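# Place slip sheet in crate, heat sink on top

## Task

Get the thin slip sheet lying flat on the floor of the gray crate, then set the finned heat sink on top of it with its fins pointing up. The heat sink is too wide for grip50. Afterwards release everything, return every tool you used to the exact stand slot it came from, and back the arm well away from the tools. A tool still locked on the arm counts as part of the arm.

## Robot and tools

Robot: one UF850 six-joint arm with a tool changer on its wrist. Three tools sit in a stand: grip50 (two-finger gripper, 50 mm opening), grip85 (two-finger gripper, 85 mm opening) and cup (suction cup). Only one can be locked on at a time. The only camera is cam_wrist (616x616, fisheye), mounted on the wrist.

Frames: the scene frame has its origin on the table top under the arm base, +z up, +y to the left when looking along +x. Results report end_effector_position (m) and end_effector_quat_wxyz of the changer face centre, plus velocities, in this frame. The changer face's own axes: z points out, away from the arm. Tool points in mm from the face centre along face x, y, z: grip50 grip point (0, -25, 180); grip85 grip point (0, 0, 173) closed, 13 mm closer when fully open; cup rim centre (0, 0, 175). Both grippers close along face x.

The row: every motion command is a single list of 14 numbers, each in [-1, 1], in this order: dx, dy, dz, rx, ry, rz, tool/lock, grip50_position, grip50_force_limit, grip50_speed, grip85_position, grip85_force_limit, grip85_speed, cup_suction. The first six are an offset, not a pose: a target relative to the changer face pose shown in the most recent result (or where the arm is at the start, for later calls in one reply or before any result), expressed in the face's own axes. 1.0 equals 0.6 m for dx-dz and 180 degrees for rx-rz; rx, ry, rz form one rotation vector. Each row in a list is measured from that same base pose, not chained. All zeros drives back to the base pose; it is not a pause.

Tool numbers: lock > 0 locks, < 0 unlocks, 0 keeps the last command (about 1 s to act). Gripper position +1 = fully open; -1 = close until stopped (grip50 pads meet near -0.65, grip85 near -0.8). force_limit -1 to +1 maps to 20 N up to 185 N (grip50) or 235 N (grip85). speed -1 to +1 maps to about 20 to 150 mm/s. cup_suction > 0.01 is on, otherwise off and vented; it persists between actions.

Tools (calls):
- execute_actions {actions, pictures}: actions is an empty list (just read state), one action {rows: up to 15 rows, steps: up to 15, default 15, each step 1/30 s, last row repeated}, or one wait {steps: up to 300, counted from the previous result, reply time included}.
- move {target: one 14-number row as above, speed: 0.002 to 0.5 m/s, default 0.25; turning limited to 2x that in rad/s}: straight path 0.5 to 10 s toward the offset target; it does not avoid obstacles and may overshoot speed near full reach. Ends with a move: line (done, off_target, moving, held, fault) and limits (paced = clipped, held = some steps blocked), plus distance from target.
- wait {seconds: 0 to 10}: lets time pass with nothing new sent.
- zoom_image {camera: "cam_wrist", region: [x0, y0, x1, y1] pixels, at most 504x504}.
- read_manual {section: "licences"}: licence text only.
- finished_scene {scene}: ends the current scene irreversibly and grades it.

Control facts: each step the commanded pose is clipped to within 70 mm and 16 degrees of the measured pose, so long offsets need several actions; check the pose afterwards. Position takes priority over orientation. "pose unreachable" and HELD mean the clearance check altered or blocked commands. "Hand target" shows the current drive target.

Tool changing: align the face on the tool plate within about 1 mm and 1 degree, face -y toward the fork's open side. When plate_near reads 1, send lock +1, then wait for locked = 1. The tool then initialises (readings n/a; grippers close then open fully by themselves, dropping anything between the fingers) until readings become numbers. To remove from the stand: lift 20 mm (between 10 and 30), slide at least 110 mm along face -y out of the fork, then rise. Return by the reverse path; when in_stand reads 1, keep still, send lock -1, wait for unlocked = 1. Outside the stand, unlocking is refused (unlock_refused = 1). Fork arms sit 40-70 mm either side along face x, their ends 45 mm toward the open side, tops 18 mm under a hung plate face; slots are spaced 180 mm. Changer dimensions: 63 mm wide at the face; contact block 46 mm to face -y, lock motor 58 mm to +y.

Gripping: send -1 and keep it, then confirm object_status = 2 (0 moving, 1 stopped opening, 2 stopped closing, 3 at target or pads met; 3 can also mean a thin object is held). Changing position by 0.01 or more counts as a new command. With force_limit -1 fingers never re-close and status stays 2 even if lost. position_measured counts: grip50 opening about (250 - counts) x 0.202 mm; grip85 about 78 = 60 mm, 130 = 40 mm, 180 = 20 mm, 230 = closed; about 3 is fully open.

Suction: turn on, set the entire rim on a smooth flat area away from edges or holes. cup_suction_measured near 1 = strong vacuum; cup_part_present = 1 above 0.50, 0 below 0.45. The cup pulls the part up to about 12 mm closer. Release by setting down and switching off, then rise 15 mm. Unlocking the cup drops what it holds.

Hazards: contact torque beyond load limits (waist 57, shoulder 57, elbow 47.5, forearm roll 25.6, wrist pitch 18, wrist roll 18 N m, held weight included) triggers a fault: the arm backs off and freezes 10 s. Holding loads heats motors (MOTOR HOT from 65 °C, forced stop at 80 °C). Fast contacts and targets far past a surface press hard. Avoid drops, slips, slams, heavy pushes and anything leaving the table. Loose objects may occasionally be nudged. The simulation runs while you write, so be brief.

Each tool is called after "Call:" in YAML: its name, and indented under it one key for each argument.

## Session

Call:
execute_actions:
  actions: []

Scene clock: 0.00 s of 9600.00 s.
end_effector_position=(+0.4641, -0.0219, +0.3818) locked=0 unlocked=1 plate_near=0 in_stand=0 unlock_refused=0 tool_id=none grip50_position_measured=n/a grip50_object_status=n/a grip85_position_measured=n/a grip85_object_status=n/a cup_suction_measured=n/a cup_part_present=n/a end_effector_quat_wxyz=(-0.006, +0.725, +0.689, -0.006) end_effector_velocity=(-0.000, -0.000, -0.000) end_effector_angular_velocity=(-0.000, +0.001, +0.001)
Joint positions: [-0.002 -0.272 -0.838  0.    -0.568  0.002]
Joint velocities: [-0.001 -0.001  0.    -0.    -0.001 -0.001]
Hand target: +0.464, -0.022, +0.382; -0.006, +0.725, +0.689, -0.006

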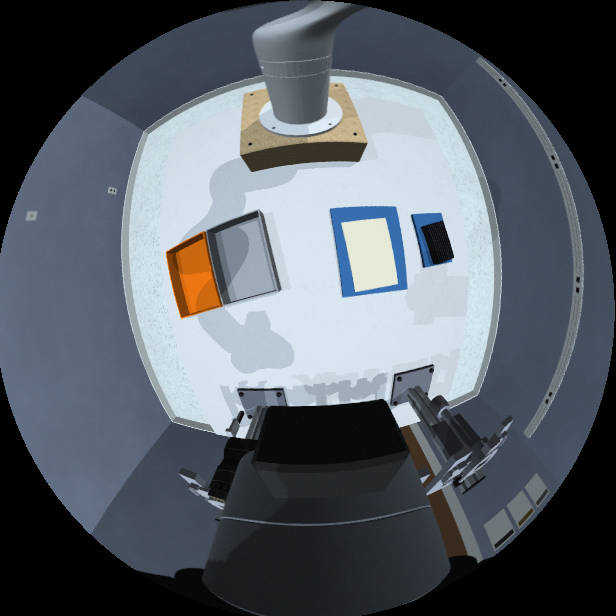

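Call:
move:
  target: [0.15,0,-0.17,-0.0054,0,-0.033,0,0,0,0,0,0,0,0]

Call:
move:
  target: [0.1,0.4,0,0,0,0,0,0,0,0,0,0,0,0]

Scene clock: 3.47 s of 9600.00 s.
end_effector_position=(+0.4697, +0.0679, +0.4834) locked=0 unlocked=1 plate_near=0 in_stand=0 unlock_refused=0 tool_id=none grip50_position_measured=n/a grip50_object_status=n/a grip85_position_measured=n/a grip85_object_status=n/a cup_suction_measured=n/a cup_part_present=n/a end_effector_quat_wxyz=(-0.000, +0.688, +0.726, -0.000) end_effector_velocity=(+0.000, +0.002, +0.003) end_effector_angular_velocity=(+0.001, -0.003, +0.002)
Joint positions: [ 0.192 -0.141 -0.945 -0.003 -0.789  0.095]
Joint velocities: [ 0.004  0.003 -0.003  0.    -0.003  0.003]
Hand target: +0.470, +0.068, +0.484; +0.000, +0.688, +0.726, -0.000
Off the commanded pose: 0.001 m, 0 deg.
move: done

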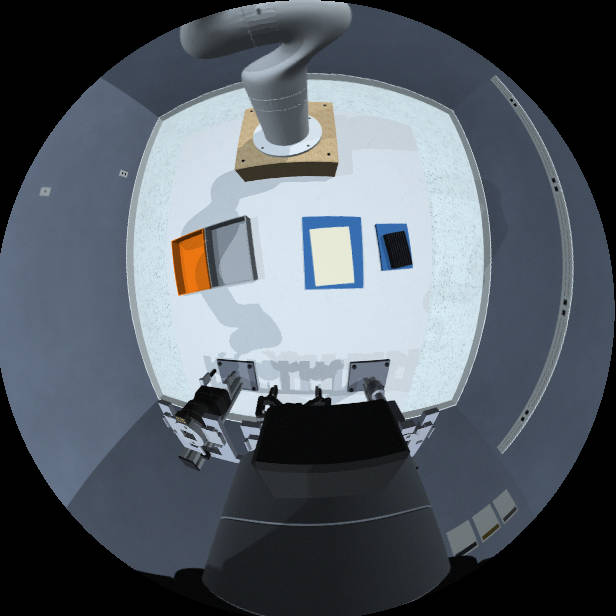

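Scene clock: 5.00 s of 9600.00 s.
end_effector_position=(+0.7055, +0.1410, +0.4836) locked=0 unlocked=1 plate_near=0 in_stand=0 unlock_refused=0 tool_id=none grip50_position_measured=n/a grip50_object_status=n/a grip85_position_measured=n/a grip85_object_status=n/a cup_suction_measured=n/a cup_part_present=n/a end_effector_quat_wxyz=(-0.000, +0.688, +0.726, -0.000) end_effector_velocity=(+0.001, +0.002, -0.001) end_effector_angular_velocity=(-0.000, +0.001, +0.003)
Joint positions: [ 0.245 -0.752 -1.801 -0.004 -1.034  0.148]
Joint velocities: [ 0.002 -0.005 -0.007 -0.    -0.003 -0.001]
Hand target: +0.706, +0.141, +0.483; -0.000, +0.688, +0.726, -0.000
Off the commanded pose: 0.001 m, 0 deg.
move: done

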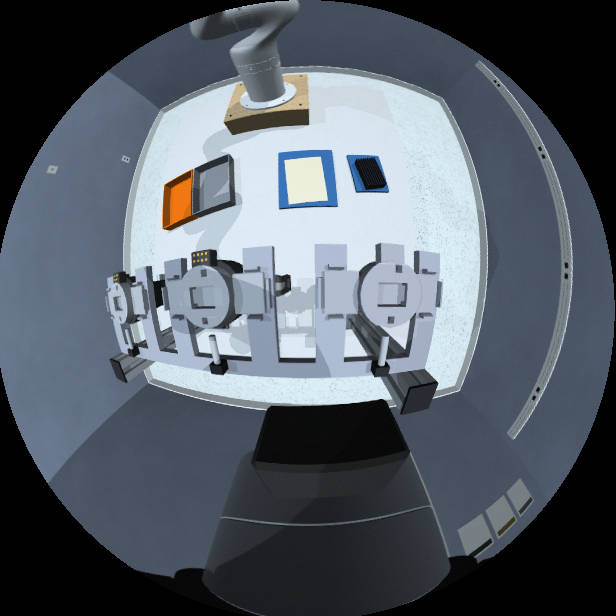

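Call:
move:
  target: [0.117,-0.083,0.15,0,0,0.01,0,0,0,0,0,0,0,0]
  speed: 0.08

Scene clock: 9.37 s of 9600.00 s.
end_effector_position=(+0.6523, +0.2083, +0.3937) locked=0 unlocked=1 plate_near=0 in_stand=0 unlock_refused=0 tool_id=none grip50_position_measured=n/a grip50_object_status=n/a grip85_position_measured=n/a grip85_object_status=n/a cup_suction_measured=n/a cup_part_present=n/a end_effector_quat_wxyz=(-0.000, +0.699, +0.715, -0.000) end_effector_velocity=(-0.000, -0.000, -0.002) end_effector_angular_velocity=(-0.000, +0.001, -0.000)
Joint positions: [ 0.358 -0.736 -1.566 -0.007 -0.814  0.296]
Joint velocities: [-0.    -0.001  0.002 -0.     0.002  0.   ]
Hand target: +0.652, +0.208, +0.394; -0.000, +0.699, +0.715, -0.000
Off the commanded pose: 0.000 m, 0 deg.
move: done

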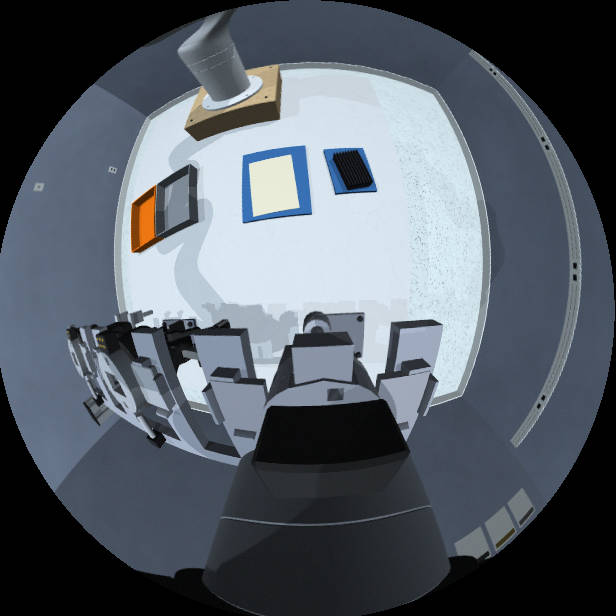

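Call:
move:
  target: [0,0,0.018,0,0,0,0,0,0,0,0,0,0,0]
  speed: 0.02

Scene clock: 11.60 s of 9600.00 s.
end_effector_position=(+0.6523, +0.2083, +0.3830) locked=0 unlocked=1 plate_near=0 in_stand=0 unlock_refused=0 tool_id=none grip50_position_measured=n/a grip50_object_status=n/a grip85_position_measured=n/a grip85_object_status=n/a cup_suction_measured=n/a cup_part_present=n/a end_effector_quat_wxyz=(+0.000, +0.699, +0.715, -0.000) end_effector_velocity=(+0.000, +0.001, +0.001) end_effector_angular_velocity=(+0.001, -0.002, +0.000)
Joint positions: [ 0.358 -0.748 -1.56  -0.007 -0.796  0.296]
Joint velocities: [ 0.001  0.    -0.001 -0.     0.001  0.   ]
Hand target: +0.652, +0.208, +0.383; -0.000, +0.699, +0.715, -0.000
Off the commanded pose: 0.000 m, 0 deg.
move: done

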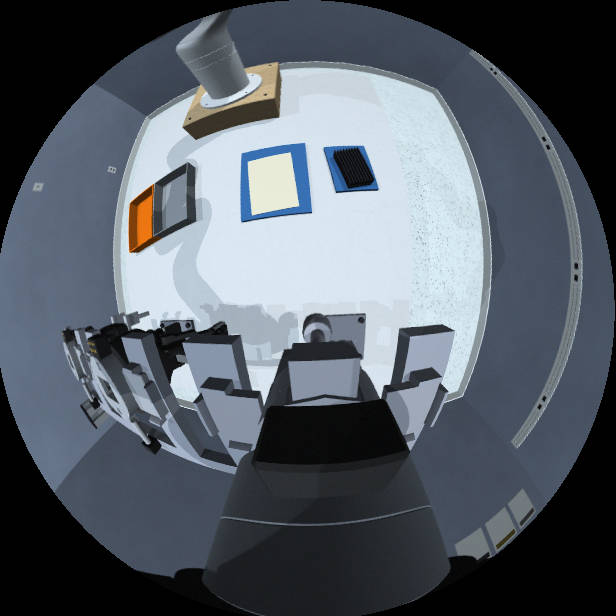

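Call:
move:
  target: [0.001,0.005,0.025,0,0,0,0,0,0,0,0,0,0,0]
  speed: 0.01

Call:
move:
  target: [0,0,0.008,0,0,0,0,0,0,0,0,0,0,0]
  speed: 0.004

Call:
move:
  target: [0,0,0.004,0,0,0,0,0,0,0,0,0,0,0]
  speed: 0.004

Scene clock: 16.67 s of 9600.00 s.
end_effector_position=(+0.6553, +0.2090, +0.3680) locked=0 unlocked=1 plate_near=0 in_stand=0 unlock_refused=0 tool_id=none grip50_position_measured=n/a grip50_object_status=n/a grip85_position_measured=n/a grip85_object_status=n/a cup_suction_measured=n/a cup_part_present=n/a end_effector_quat_wxyz=(+0.000, +0.699, +0.715, -0.000) end_effector_velocity=(+0.000, +0.000, +0.000) end_effector_angular_velocity=(+0.000, -0.000, -0.000)
Joint positions: [ 0.358 -0.773 -1.565 -0.007 -0.776  0.295]
Joint velocities: [ 0.001 -0.    -0.001  0.    -0.     0.001]
Hand target: +0.655, +0.209, +0.368; +0.000, +0.699, +0.715, -0.000
Off the commanded pose: 0.000 m, 0 deg.
move: done

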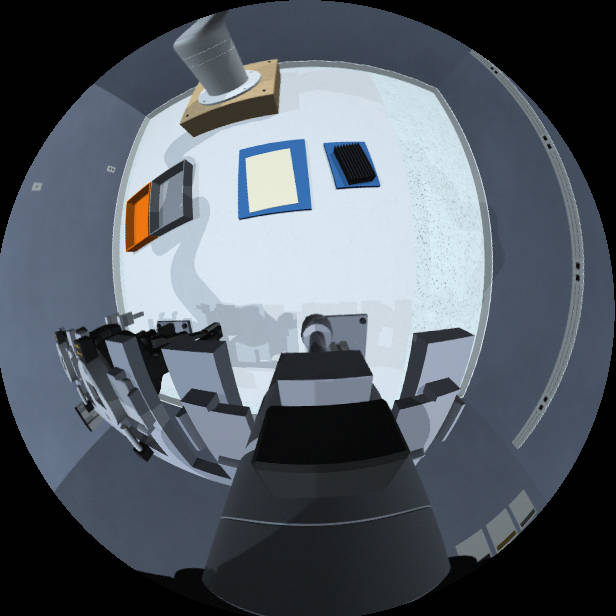

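Scene clock: 18.10 s of 9600.00 s.
end_effector_position=(+0.6554, +0.2089, +0.3633) locked=0 unlocked=1 plate_near=1 in_stand=1 unlock_refused=0 tool_id=none grip50_position_measured=n/a grip50_object_status=n/a grip85_position_measured=n/a grip85_object_status=n/a cup_suction_measured=n/a cup_part_present=n/a end_effector_quat_wxyz=(+0.000, +0.699, +0.715, -0.000) end_effector_velocity=(-0.000, +0.001, -0.000) end_effector_angular_velocity=(+0.000, -0.001, +0.001)
Joint positions: [ 0.358 -0.779 -1.563 -0.007 -0.768  0.295]
Joint velocities: [ 0.002 -0.    -0.001 -0.     0.     0.001]
Hand target: +0.655, +0.209, +0.363; +0.000, +0.699, +0.715, -0.000
Off the commanded pose: 0.000 m, 0 deg.
move: done

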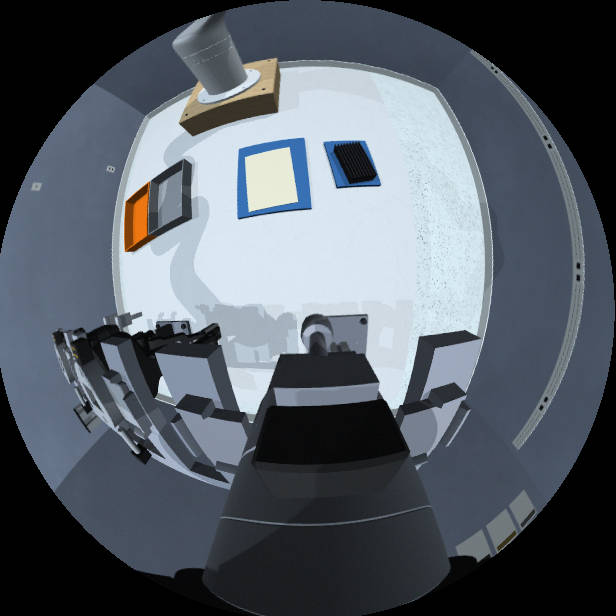

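Scene clock: 18.93 s of 9600.00 s.
end_effector_position=(+0.6558, +0.2090, +0.3619) locked=0 unlocked=1 plate_near=1 in_stand=1 unlock_refused=0 tool_id=none grip50_position_measured=n/a grip50_object_status=n/a grip85_position_measured=n/a grip85_object_status=n/a cup_suction_measured=n/a cup_part_present=n/a end_effector_quat_wxyz=(+0.000, +0.700, +0.715, +0.001) end_effector_velocity=(+0.000, -0.001, -0.000) end_effector_angular_velocity=(-0.000, +0.000, -0.000)
Joint positions: [ 0.357 -0.781 -1.563 -0.007 -0.764  0.296]
Joint velocities: [-0.001 -0.001  0.    -0.     0.    -0.   ]
Hand target: +0.655, +0.209, +0.361; +0.000, +0.699, +0.715, -0.000
Off the commanded pose: 0.001 m, 0 deg.
move: done

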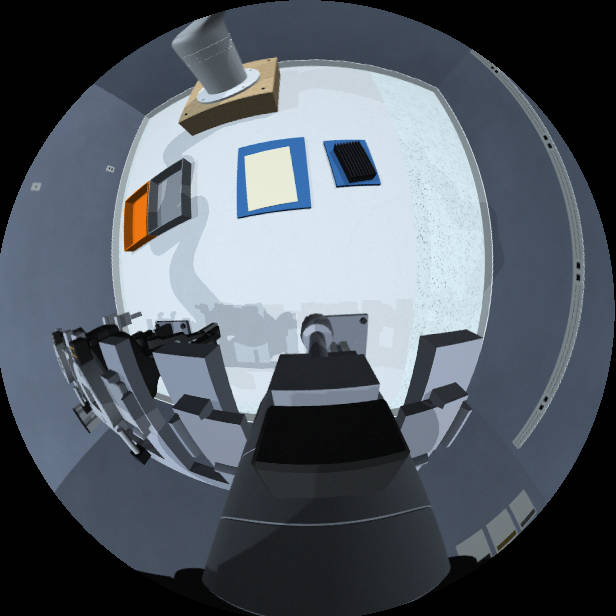

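Call:
execute_actions:
  actions:
    - {"rows":[[0,0,-0.002,0,0,0,1,0,0,0,0,0,0,0]]}
  pictures: false

Call:
execute_actions:
  actions:
    - {"steps":30}
  pictures: false

Call:
move:
  target: [0,0,-0.033,0,0,0,0,0,0,0,0,0,0,0]
  speed: 0.03

Call:
move:
  target: [0,-0.2,0,0,0,0,0,0,0,0,0,0,0,0]
  speed: 0.08

Call:
move:
  target: [-0.133,-0.27,0.22,0,0,0,0,0,0,0,0,0,0,0]

Scene clock: 23.67 s of 9600.00 s.
end_effector_position=(+0.6557, +0.2090, +0.3623) locked=0 unlocked=0 plate_near=1 in_stand=1 unlock_refused=0 tool_id=none grip50_position_measured=n/a grip50_object_status=n/a grip85_position_measured=n/a grip85_object_status=n/a cup_suction_measured=n/a cup_part_present=n/a end_effector_quat_wxyz=(+0.000, +0.700, +0.715, +0.000) end_effector_velocity=(-0.002, +0.000, +0.002) end_effector_angular_velocity=(-0.003, +0.007, +0.005)
Joint positions: [ 0.357 -0.781 -1.563 -0.007 -0.765  0.296]
Joint velocities: [ 0.001  0.003  0.    -0.    -0.009 -0.004]
Hand target: +0.656, +0.209, +0.363; +0.000, +0.700, +0.715, +0.001
Off the commanded pose: 0.001 m, 0 deg.
Steps of this call (steps 1 to 127: nothing new was sent; steps 128 to 142: all 15 steps of this action). Readings (end_effector_position | what the end effector reports):
128: (+0.6558, +0.2090, +0.3618) | locked=0 unlocked=0 plate_near=1 in_stand=1 unlock_refused=0 tool_id=none grip50_position_measured=n/a grip50_object_status=n/a grip85_position_measured=n/a grip85_object_status=n/a cup_suction_measured=n/a cup_part_present=n/a
129: (+0.6558, +0.2090, +0.3619) | locked=0 unlocked=0 plate_near=1 in_stand=1 unlock_refused=0 tool_id=none grip50_position_measured=n/a grip50_object_status=n/a grip85_position_measured=n/a grip85_object_status=n/a cup_suction_measured=n/a cup_part_present=n/a
131: (+0.6558, +0.2090, +0.3620) | locked=0 unlocked=0 plate_near=1 in_stand=1 unlock_refused=0 tool_id=none grip50_position_measured=n/a grip50_object_status=n/a grip85_position_measured=n/a grip85_object_status=n/a cup_suction_measured=n/a cup_part_present=n/a
135: (+0.6558, +0.2090, +0.3620) | locked=0 unlocked=0 plate_near=1 in_stand=1 unlock_refused=0 tool_id=none grip50_position_measured=n/a grip50_object_status=n/a grip85_position_measured=n/a grip85_object_status=n/a cup_suction_measured=n/a cup_part_present=n/a
142: the state above

Scene clock: 24.67 s of 9600.00 s.
end_effector_position=(+0.6558, +0.2090, +0.3632) locked=1 unlocked=0 plate_near=1 in_stand=1 unlock_refused=0 tool_id=cup grip50_position_measured=n/a grip50_object_status=n/a grip85_position_measured=n/a grip85_object_status=n/a cup_suction_measured=n/a cup_part_present=n/a end_effector_quat_wxyz=(+0.000, +0.700, +0.715, +0.001) end_effector_velocity=(+0.000, -0.000, +0.000) end_effector_angular_velocity=(-0.000, -0.000, -0.001)
Joint positions: [ 0.357 -0.78  -1.563 -0.007 -0.766  0.296]
Joint velocities: [-0.     0.    -0.    -0.    -0.     0.001]
Hand target: +0.656, +0.209, +0.363; +0.000, +0.700, +0.715, +0.001
Off the commanded pose: 0.000 m, 0 deg.
Steps of this call (steps 1 to 30: nothing new was sent). Readings (end_effector_position | what the end effector reports):
1: (+0.6556, +0.2090, +0.3623) | locked=0 unlocked=0 plate_near=1 in_stand=1 unlock_refused=0 tool_id=none grip50_position_measured=n/a grip50_object_status=n/a grip85_position_measured=n/a grip85_object_status=n/a cup_suction_measured=n/a cup_part_present=n/a
2: (+0.6556, +0.2090, +0.3624) | locked=0 unlocked=0 plate_near=1 in_stand=1 unlock_refused=0 tool_id=none grip50_position_measured=n/a grip50_object_status=n/a grip85_position_measured=n/a grip85_object_status=n/a cup_suction_measured=n/a cup_part_present=n/a
4: (+0.6556, +0.2090, +0.3624) | locked=0 unlocked=0 plate_near=1 in_stand=1 unlock_refused=0 tool_id=none grip50_position_measured=n/a grip50_object_status=n/a grip85_position_measured=n/a grip85_object_status=n/a cup_suction_measured=n/a cup_part_present=n/a
8: (+0.6558, +0.2090, +0.3623) | locked=0 unlocked=0 plate_near=1 in_stand=1 unlock_refused=0 tool_id=none grip50_position_measured=n/a grip50_object_status=n/a grip85_position_measured=n/a grip85_object_status=n/a cup_suction_measured=n/a cup_part_present=n/a
30: the state above

Scene clock: 25.60 s of 9600.00 s.
end_effector_position=(+0.6557, +0.2090, +0.3828) locked=1 unlocked=0 plate_near=1 in_stand=0 unlock_refused=0 tool_id=cup grip50_position_measured=n/a grip50_object_status=n/a grip85_position_measured=n/a grip85_object_status=n/a cup_suction_measured=0.00 cup_part_present=0 end_effector_quat_wxyz=(+0.000, +0.700, +0.715, +0.000) end_effector_velocity=(-0.001, +0.000, -0.000) end_effector_angular_velocity=(-0.001, +0.002, -0.000)
Joint positions: [ 0.358 -0.756 -1.572 -0.007 -0.799  0.296]
Joint velocities: [ 0.001  0.     0.001 -0.    -0.001  0.001]
Hand target: +0.656, +0.209, +0.383; +0.000, +0.700, +0.715, +0.001
Off the commanded pose: 0.000 m, 0 deg.
move: done

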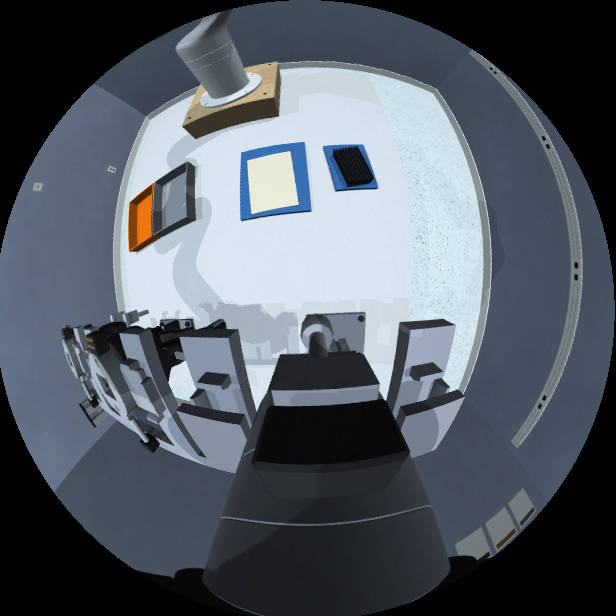

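Scene clock: 27.43 s of 9600.00 s.
end_effector_position=(+0.5361, +0.2062, +0.3825) locked=1 unlocked=0 plate_near=1 in_stand=0 unlock_refused=0 tool_id=cup grip50_position_measured=n/a grip50_object_status=n/a grip85_position_measured=n/a grip85_object_status=n/a cup_suction_measured=0.00 cup_part_present=0 end_effector_quat_wxyz=(+0.000, +0.700, +0.715, +0.001) end_effector_velocity=(-0.002, +0.000, -0.000) end_effector_angular_velocity=(-0.000, +0.001, -0.000)
Joint positions: [ 0.418 -0.499 -1.162 -0.01  -0.646  0.359]
Joint velocities: [ 0.002  0.003  0.005 -0.     0.001  0.002]
Hand target: +0.536, +0.206, +0.383; +0.000, +0.700, +0.715, +0.000
Off the commanded pose: 0.000 m, 0 deg.
move: done

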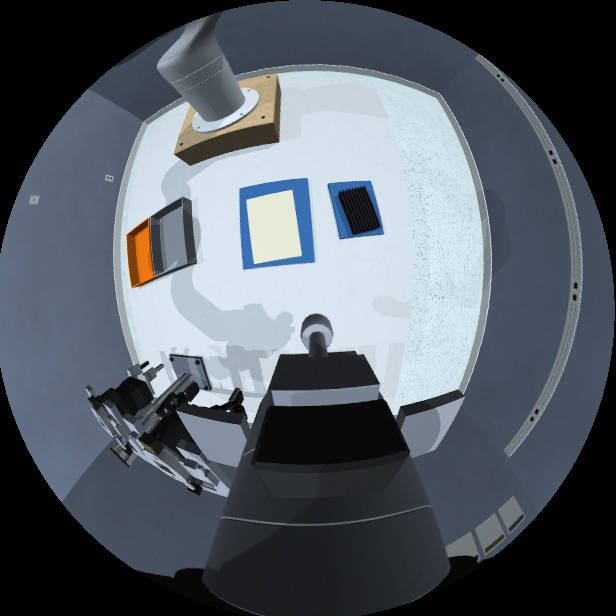

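Scene clock: 28.77 s of 9600.00 s.
end_effector_position=(+0.3773, +0.1231, +0.2501) locked=1 unlocked=0 plate_near=1 in_stand=0 unlock_refused=0 tool_id=cup grip50_position_measured=n/a grip50_object_status=n/a grip85_position_measured=n/a grip85_object_status=n/a cup_suction_measured=0.00 cup_part_present=0 end_effector_quat_wxyz=(+0.001, +0.700, +0.715, +0.001) end_effector_velocity=(-0.004, -0.002, -0.002) end_effector_angular_velocity=(-0.002, +0.005, +0.000)
Joint positions: [ 0.365 -0.433 -0.623 -0.031 -0.171  0.329]
Joint velocities: [-0.001 -0.001  0.008 -0.003  0.004  0.002]
Hand target: +0.377, +0.123, +0.250; +0.000, +0.700, +0.715, +0.001
Off the commanded pose: 0.001 m, 0 deg.
move: done

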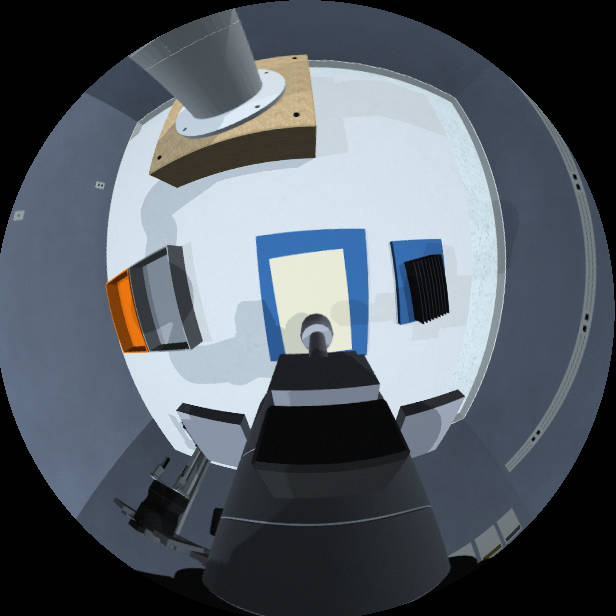

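Call:
move:
  target: [-0.003,-0.022,0.085,0,0,0,0,0,0,0,0,0,0,1]
  speed: 0.05

Call:
move:
  target: [0,0,0.025,0,0,0,0,0,0,0,0,0,0,1]
  speed: 0.01

Call:
move:
  target: [0,0,-0.15,0,0,0,0,0,0,0,0,0,0,1]
  speed: 0.08

Call:
move:
  target: [-0.475,-0.02,0,0,0,-0.04,0,0,0,0,0,0,0,1]
  speed: 0.15

Scene clock: 37.47 s of 9600.00 s.
end_effector_position=(+0.3645, +0.1210, +0.1991) locked=1 unlocked=0 plate_near=1 in_stand=0 unlock_refused=0 tool_id=cup grip50_position_measured=n/a grip50_object_status=n/a grip85_position_measured=n/a grip85_object_status=n/a cup_suction_measured=0.00 cup_part_present=0 end_effector_quat_wxyz=(-0.000, +0.700, +0.715, +0.002) end_effector_velocity=(+0.000, -0.000, -0.001) end_effector_angular_velocity=(-0.002, -0.002, -0.001)
Joint positions: [ 0.369 -0.561 -0.613 -0.096 -0.033  0.398]
Joint velocities: [-0.001 -0.002 -0.    -0.077  0.002  0.077]
Hand target: +0.364, +0.121, +0.199; -0.000, +0.700, +0.715, +0.001
Off the commanded pose: 0.000 m, 0 deg.
move: done

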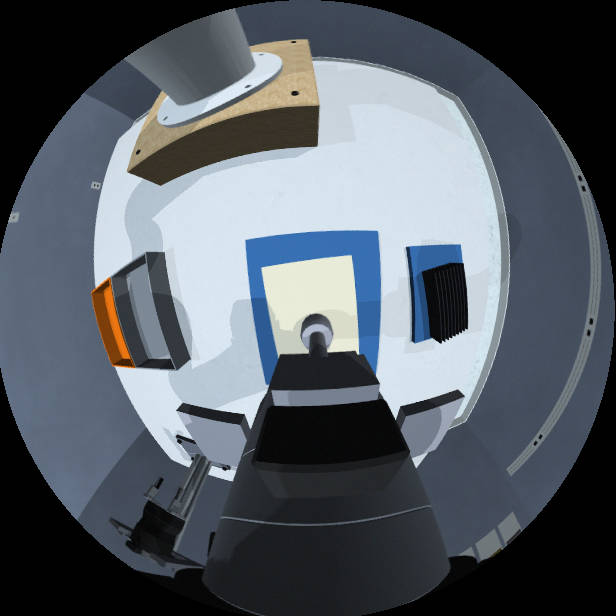

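Scene clock: 39.20 s of 9600.00 s.
end_effector_position=(+0.3646, +0.1211, +0.1841) locked=1 unlocked=0 plate_near=1 in_stand=0 unlock_refused=0 tool_id=cup grip50_position_measured=n/a grip50_object_status=n/a grip85_position_measured=n/a grip85_object_status=n/a cup_suction_measured=1.00 cup_part_present=1 end_effector_quat_wxyz=(-0.002, +0.700, +0.715, +0.002) end_effector_velocity=(+0.001, +0.000, -0.000) end_effector_angular_velocity=(+0.001, -0.002, -0.002)
Joint positions: [ 0.368 -0.605 -0.624 -0.125 -0.001  0.426]
Joint velocities: [-0.001 -0.002 -0.002  0.01   0.002 -0.008]
Hand target: +0.365, +0.121, +0.184; -0.002, +0.700, +0.715, +0.002
Off the commanded pose: 0.000 m, 0 deg.
move: done

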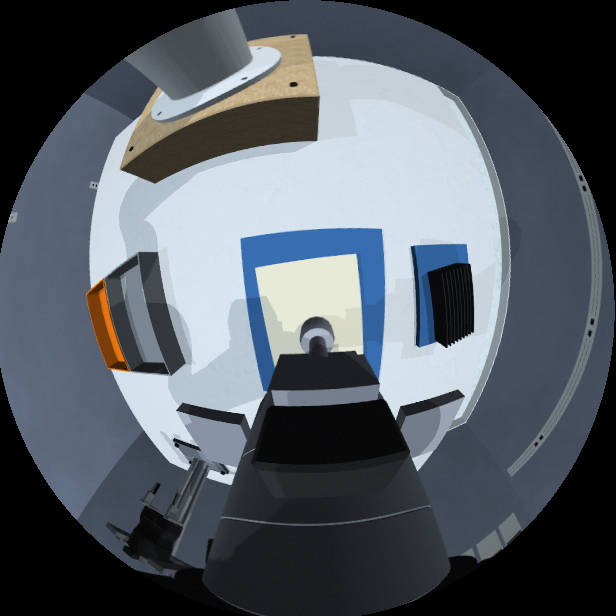

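Scene clock: 40.67 s of 9600.00 s.
end_effector_position=(+0.3642, +0.1205, +0.2741) locked=1 unlocked=0 plate_near=1 in_stand=0 unlock_refused=0 tool_id=cup grip50_position_measured=n/a grip50_object_status=n/a grip85_position_measured=n/a grip85_object_status=n/a cup_suction_measured=1.00 cup_part_present=1 end_effector_quat_wxyz=(-0.002, +0.700, +0.715, +0.002) end_effector_velocity=(+0.000, -0.000, +0.001) end_effector_angular_velocity=(+0.000, -0.000, +0.001)
Joint positions: [ 0.368 -0.347 -0.583  0.002 -0.218  0.299]
Joint velocities: [-0.     0.003  0.     0.001 -0.003 -0.002]
Hand target: +0.364, +0.121, +0.274; -0.002, +0.700, +0.715, +0.002
Off the commanded pose: 0.000 m, 0 deg.
move: done

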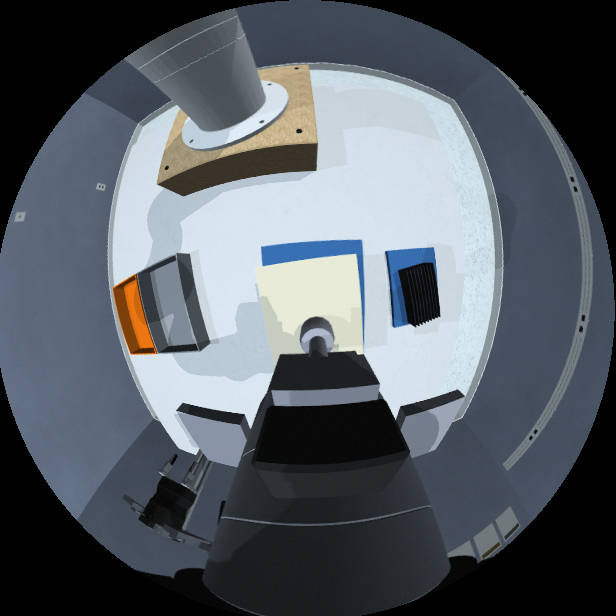

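Scene clock: 42.97 s of 9600.00 s.
end_effector_position=(+0.3588, -0.1651, +0.2725) locked=1 unlocked=0 plate_near=1 in_stand=0 unlock_refused=0 tool_id=cup grip50_position_measured=n/a grip50_object_status=n/a grip85_position_measured=n/a grip85_object_status=n/a cup_suction_measured=1.00 cup_part_present=1 end_effector_quat_wxyz=(-0.002, +0.653, +0.757, +0.002) end_effector_velocity=(-0.000, -0.001, -0.000) end_effector_angular_velocity=(+0.006, -0.001, +0.003)
Joint positions: [-0.394 -0.373 -0.616  0.054 -0.231 -0.639]
Joint velocities: [-0.006 -0.002 -0.002  0.027 -0.001 -0.034]
Hand target: +0.359, -0.165, +0.272; -0.002, +0.653, +0.757, +0.002
Off the commanded pose: 0.001 m, 0 deg.
move: done

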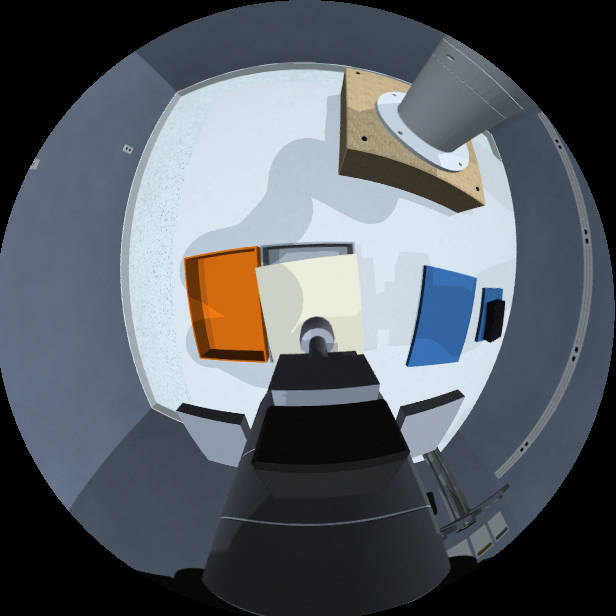

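Crate slope -3°, sheet -8°: rotate +5°.

Call:
move:
  target: [0.008,-0.015,0.065,0,0,0.027,0,0,0,0,0,0,0,1]
  speed: 0.04

Scene clock: 46.17 s of 9600.00 s.
end_effector_position=(+0.3494, -0.1616, +0.2335) locked=1 unlocked=0 plate_near=1 in_stand=0 unlock_refused=0 tool_id=cup grip50_position_measured=n/a grip50_object_status=n/a grip85_position_measured=n/a grip85_object_status=n/a cup_suction_measured=1.00 cup_part_present=1 end_effector_quat_wxyz=(-0.002, +0.685, +0.729, +0.002) end_effector_velocity=(+0.000, -0.000, -0.000) end_effector_angular_velocity=(-0.000, -0.002, -0.002)
Joint positions: [-0.395 -0.465 -0.6    0.102 -0.123 -0.604]
Joint velocities: [-0.    -0.001 -0.     0.007  0.002 -0.006]
Hand target: +0.349, -0.162, +0.233; -0.002, +0.685, +0.729, +0.002
Off the commanded pose: 0.000 m, 0 deg.
move: done

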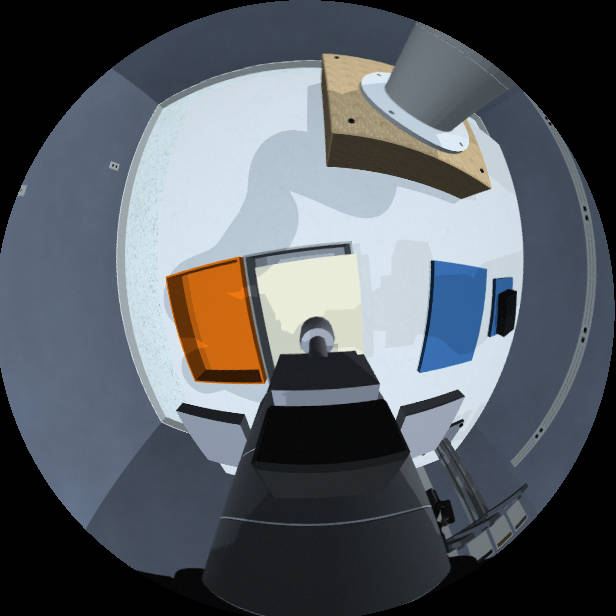

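Call:
move:
  target: [-0.014,-0.006,0,0,0,0,0,0,0,0,0,0,0,1]
  speed: 0.02

Call:
move:
  target: [0,0,0.03,0,0,0,0,0,0,0,0,0,0,1]
  speed: 0.02

Scene clock: 48.57 s of 9600.00 s.
end_effector_position=(+0.3463, -0.1701, +0.2335) locked=1 unlocked=0 plate_near=1 in_stand=0 unlock_refused=0 tool_id=cup grip50_position_measured=n/a grip50_object_status=n/a grip85_position_measured=n/a grip85_object_status=n/a cup_suction_measured=1.00 cup_part_present=1 end_effector_quat_wxyz=(-0.002, +0.685, +0.729, +0.002) end_effector_velocity=(-0.000, -0.001, +0.000) end_effector_angular_velocity=(+0.001, +0.000, +0.002)
Joint positions: [-0.419 -0.467 -0.603  0.102 -0.125 -0.629]
Joint velocities: [-0.002  0.001 -0.     0.005 -0.002 -0.008]
Hand target: +0.346, -0.170, +0.233; -0.002, +0.685, +0.729, +0.002
Off the commanded pose: 0.000 m, 0 deg.
move: done

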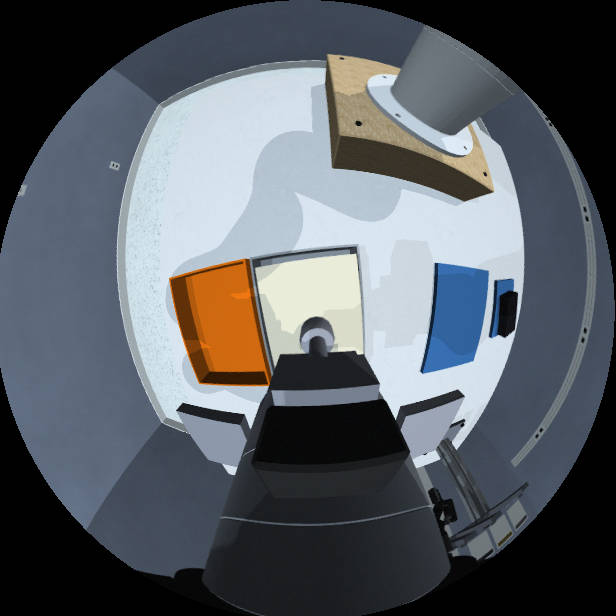

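Scene clock: 49.73 s of 9600.00 s.
end_effector_position=(+0.3464, -0.1700, +0.2155) locked=1 unlocked=0 plate_near=1 in_stand=0 unlock_refused=0 tool_id=cup grip50_position_measured=n/a grip50_object_status=n/a grip85_position_measured=n/a grip85_object_status=n/a cup_suction_measured=1.00 cup_part_present=1 end_effector_quat_wxyz=(-0.002, +0.685, +0.729, +0.002) end_effector_velocity=(+0.000, -0.000, -0.000) end_effector_angular_velocity=(+0.001, -0.002, -0.001)
Joint positions: [-0.418 -0.518 -0.611  0.153 -0.082 -0.679]
Joint velocities: [-0.001 -0.001 -0.001  0.027  0.002 -0.027]
Hand target: +0.346, -0.170, +0.215; -0.002, +0.685, +0.729, +0.002
Off the commanded pose: 0.000 m, 0 deg.
move: done

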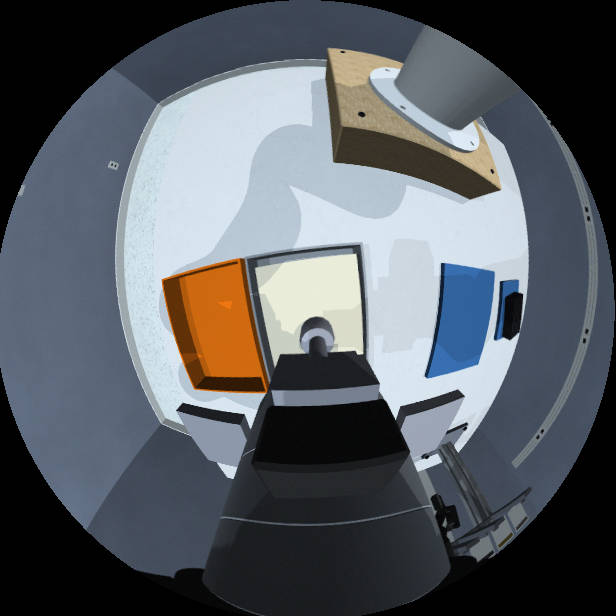

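Call:
move:
  target: [-0.003,0,0,0,0,0,0,0,0,0,0,0,0,1]
  speed: 0.01

Call:
move:
  target: [0,0,0.064,0,0,0,0,0,0,0,0,0,0,1]
  speed: 0.015

Call:
execute_actions:
  actions:
    - {"rows":[[0,0,0,0,0,0,0,0,0,0,0,0,0,0]]}
  pictures: false

Call:
move:
  target: [0,0,-0.34,0,0,0.013,0,0,0,0,0,0,0,0]
  speed: 0.08

Scene clock: 54.23 s of 9600.00 s.
end_effector_position=(+0.3465, -0.1718, +0.2155) locked=1 unlocked=0 plate_near=1 in_stand=0 unlock_refused=0 tool_id=cup grip50_position_measured=n/a grip50_object_status=n/a grip85_position_measured=n/a grip85_object_status=n/a cup_suction_measured=1.00 cup_part_present=1 end_effector_quat_wxyz=(-0.002, +0.685, +0.729, +0.002) end_effector_velocity=(+0.000, -0.000, +0.000) end_effector_angular_velocity=(-0.000, +0.000, -0.001)
Joint positions: [-0.422 -0.519 -0.614  0.151 -0.083 -0.681]
Joint velocities: [ 0.    -0.    -0.001 -0.002 -0.001  0.002]
Hand target: +0.346, -0.172, +0.215; -0.002, +0.685, +0.729, +0.002
Off the commanded pose: 0.000 m, 0 deg.
move: done

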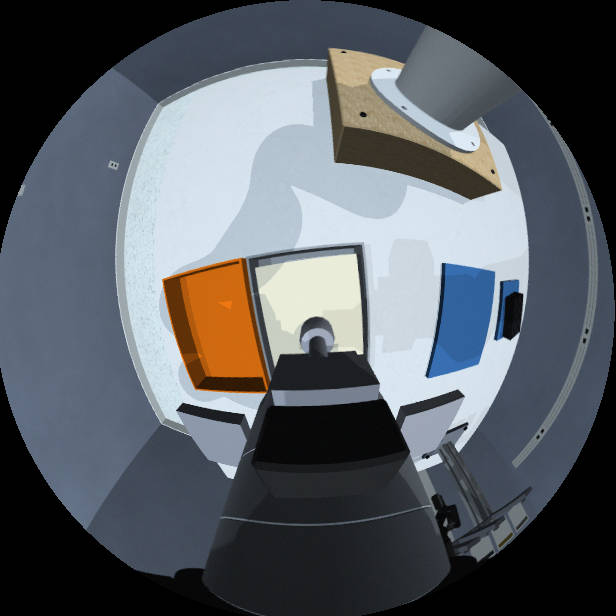

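Scene clock: 57.00 s of 9600.00 s.
end_effector_position=(+0.3467, -0.1716, +0.1772) locked=1 unlocked=0 plate_near=1 in_stand=0 unlock_refused=0 tool_id=cup grip50_position_measured=n/a grip50_object_status=n/a grip85_position_measured=n/a grip85_object_status=n/a cup_suction_measured=1.00 cup_part_present=1 end_effector_quat_wxyz=(-0.003, +0.685, +0.729, -0.004) end_effector_velocity=(+0.000, -0.000, -0.001) end_effector_angular_velocity=(-0.001, -0.001, +0.000)
Joint positions: [-0.416 -0.632 -0.641  0.371 -0.004 -0.896]
Joint velocities: [ 0.    -0.002 -0.001  0.004  0.002 -0.004]
Hand target: +0.347, -0.172, +0.177; -0.003, +0.685, +0.729, -0.004
Off the commanded pose: 0.000 m, 1 deg.
move: done

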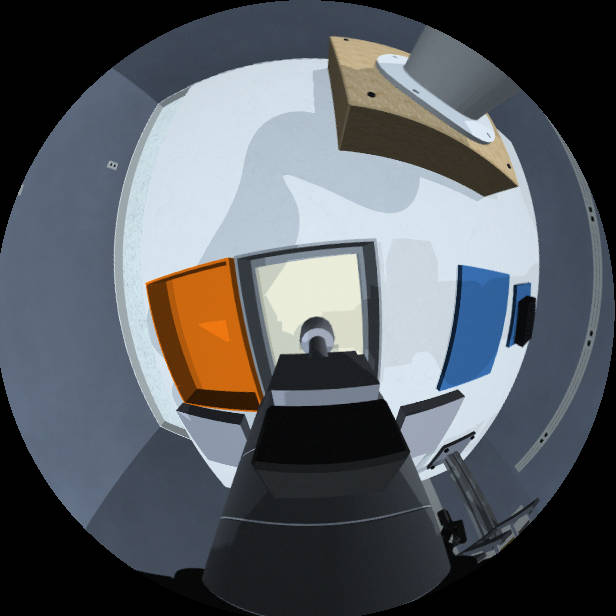

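Scene clock: 57.50 s of 9600.00 s.
end_effector_position=(+0.3467, -0.1716, +0.1772) locked=1 unlocked=0 plate_near=1 in_stand=0 unlock_refused=0 tool_id=cup grip50_position_measured=n/a grip50_object_status=n/a grip85_position_measured=n/a grip85_object_status=n/a cup_suction_measured=0.00 cup_part_present=0 end_effector_quat_wxyz=(-0.003, +0.685, +0.729, -0.004) end_effector_velocity=(+0.000, -0.000, +0.000) end_effector_angular_velocity=(-0.001, -0.001, +0.001)
Joint positions: [-0.416 -0.631 -0.641  0.372 -0.004 -0.896]
Joint velocities: [ 0.  0. -0.  0.  0. -0.]
Hand target: +0.347, -0.172, +0.177; -0.003, +0.685, +0.729, -0.004
Off the commanded pose: 0.000 m, 0 deg.
Steps of this call (steps 1 to 15: all 15 steps of this action). Readings (end_effector_position | what the end effector reports):
1: (+0.3467, -0.1716, +0.1772) | locked=1 unlocked=0 plate_near=1 in_stand=0 unlock_refused=0 tool_id=cup grip50_position_measured=n/a grip50_object_status=n/a grip85_position_measured=n/a grip85_object_status=n/a cup_suction_measured=0.69 cup_part_present=1
2: (+0.3467, -0.1716, +0.1772) | locked=1 unlocked=0 plate_near=1 in_stand=0 unlock_refused=0 tool_id=cup grip50_position_measured=n/a grip50_object_status=n/a grip85_position_measured=n/a grip85_object_status=n/a cup_suction_measured=0.19 cup_part_present=0
4: (+0.3467, -0.1716, +0.1772) | locked=1 unlocked=0 plate_near=1 in_stand=0 unlock_refused=0 tool_id=cup grip50_position_measured=n/a grip50_object_status=n/a grip85_position_measured=n/a grip85_object_status=n/a cup_suction_measured=0.00 cup_part_present=0
8: (+0.3468, -0.1716, +0.1773) | locked=1 unlocked=0 plate_near=1 in_stand=0 unlock_refused=0 tool_id=cup grip50_position_measured=n/a grip50_object_status=n/a grip85_position_measured=n/a grip85_object_status=n/a cup_suction_measured=0.00 cup_part_present=0
15: the state above

Scene clock: 60.63 s of 9600.00 s.
end_effector_position=(+0.3483, -0.1709, +0.3815) locked=1 unlocked=0 plate_near=1 in_stand=0 unlock_refused=0 tool_id=cup grip50_position_measured=n/a grip50_object_status=n/a grip85_position_measured=n/a grip85_object_status=n/a cup_suction_measured=0.00 cup_part_present=0 end_effector_quat_wxyz=(-0.003, +0.699, +0.715, -0.005) end_effector_velocity=(+0.000, +0.000, +0.001) end_effector_angular_velocity=(+0.000, +0.001, +0.000)
Joint positions: [-0.416 -0.101 -0.626  0.    -0.519 -0.484]
Joint velocities: [ 0.001  0.001 -0.001  0.    -0.003  0.001]
Hand target: +0.348, -0.171, +0.382; -0.003, +0.699, +0.715, -0.005
Off the commanded pose: 0.001 m, 0 deg.
move: done

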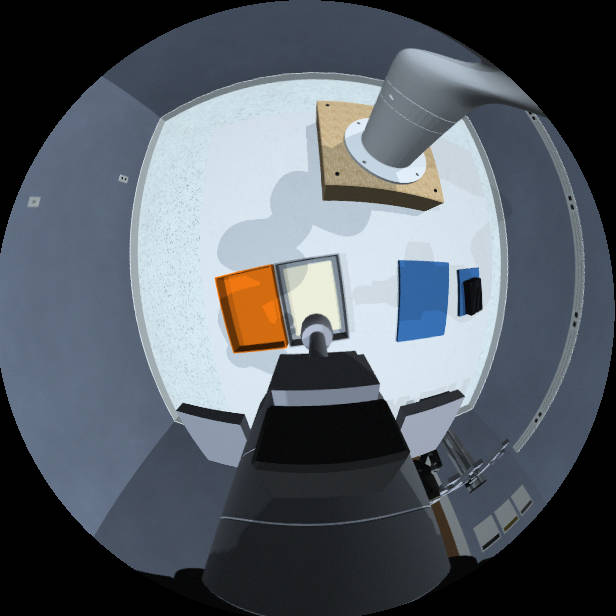

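Call:
move:
  target: [0.6213,0.3275,-0.007,-0.0036,0.001,0,0,0,0,0,0,0,0,0]

Call:
wait:
  seconds: 0.3

Scene clock: 65.37 s of 9600.00 s.
end_effector_position=(+0.5357, +0.2067, +0.3827) locked=1 unlocked=0 plate_near=1 in_stand=0 unlock_refused=0 tool_id=cup grip50_position_measured=n/a grip50_object_status=n/a grip85_position_measured=n/a grip85_object_status=n/a cup_suction_measured=0.00 cup_part_present=0 end_effector_quat_wxyz=(-0.000, +0.700, +0.715, -0.000) end_effector_velocity=(+0.001, +0.003, +0.001) end_effector_angular_velocity=(+0.001, -0.003, +0.002)
Joint positions: [ 0.419 -0.499 -1.162 -0.009 -0.648  0.359]
Joint velocities: [ 0.005 -0.002 -0.006 -0.    -0.     0.002]
Hand target: +0.536, +0.207, +0.383; -0.000, +0.699, +0.715, +0.000
Off the commanded pose: 0.001 m, 0 deg.
move: done

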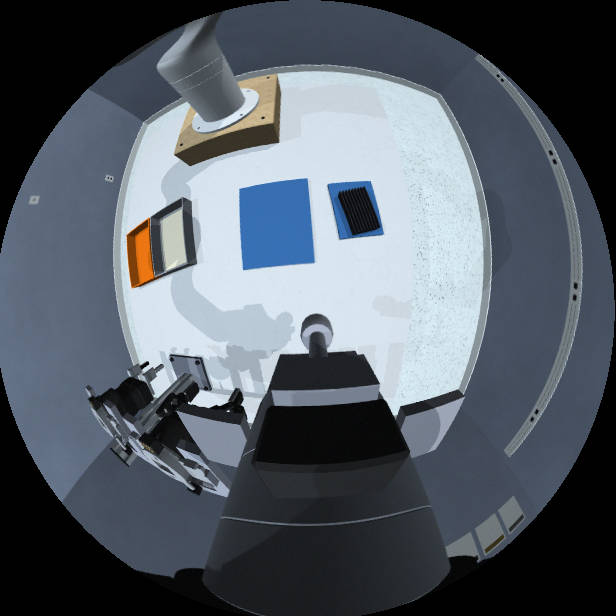

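Scene clock: 65.67 s of 9600.00 s.
end_effector_position=(+0.5358, +0.2070, +0.3826) locked=1 unlocked=0 plate_near=1 in_stand=0 unlock_refused=0 tool_id=cup grip50_position_measured=n/a grip50_object_status=n/a grip85_position_measured=n/a grip85_object_status=n/a cup_suction_measured=0.00 cup_part_present=0 end_effector_quat_wxyz=(-0.000, +0.700, +0.715, +0.000) end_effector_velocity=(+0.000, +0.001, -0.000) end_effector_angular_velocity=(+0.000, +0.000, +0.001)
Joint positions: [ 0.419 -0.5   -1.163 -0.009 -0.648  0.359]
Joint velocities: [ 0.001 -0.001 -0.001  0.     0.     0.001]
Hand target: +0.536, +0.207, +0.383; -0.000, +0.699, +0.715, +0.000
Off the commanded pose: 0.001 m, 0 deg.
Steps of this call (steps 1 to 9: nothing new was sent). Readings (end_effector_position | what the end effector reports):
1: (+0.5357, +0.2067, +0.3827) | locked=1 unlocked=0 plate_near=1 in_stand=0 unlock_refused=0 tool_id=cup grip50_position_measured=n/a grip50_object_status=n/a grip85_position_measured=n/a grip85_object_status=n/a cup_suction_measured=0.00 cup_part_present=0
2: (+0.5357, +0.2068, +0.3827) | locked=1 unlocked=0 plate_near=1 in_stand=0 unlock_refused=0 tool_id=cup grip50_position_measured=n/a grip50_object_status=n/a grip85_position_measured=n/a grip85_object_status=n/a cup_suction_measured=0.00 cup_part_present=0
4: (+0.5358, +0.2069, +0.3826) | locked=1 unlocked=0 plate_near=1 in_stand=0 unlock_refused=0 tool_id=cup grip50_position_measured=n/a grip50_object_status=n/a grip85_position_measured=n/a grip85_object_status=n/a cup_suction_measured=0.00 cup_part_present=0
8: (+0.5358, +0.2070, +0.3826) | locked=1 unlocked=0 plate_near=1 in_stand=0 unlock_refused=0 tool_id=cup grip50_position_measured=n/a grip50_object_status=n/a grip85_position_measured=n/a grip85_object_status=n/a cup_suction_measured=0.00 cup_part_present=0
9: the state above

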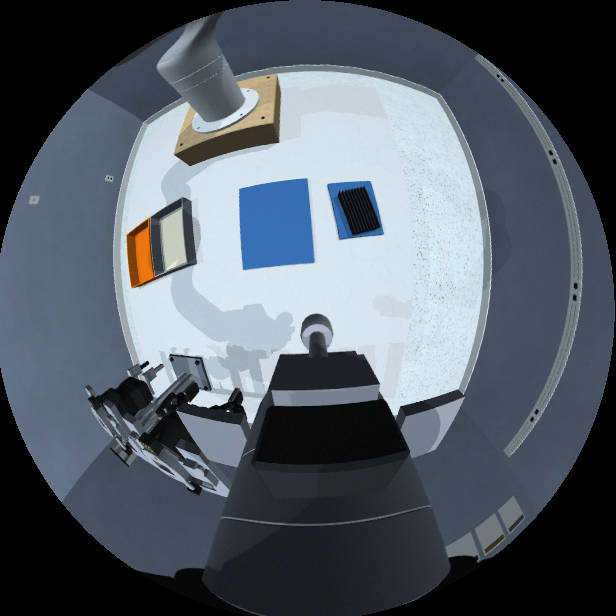

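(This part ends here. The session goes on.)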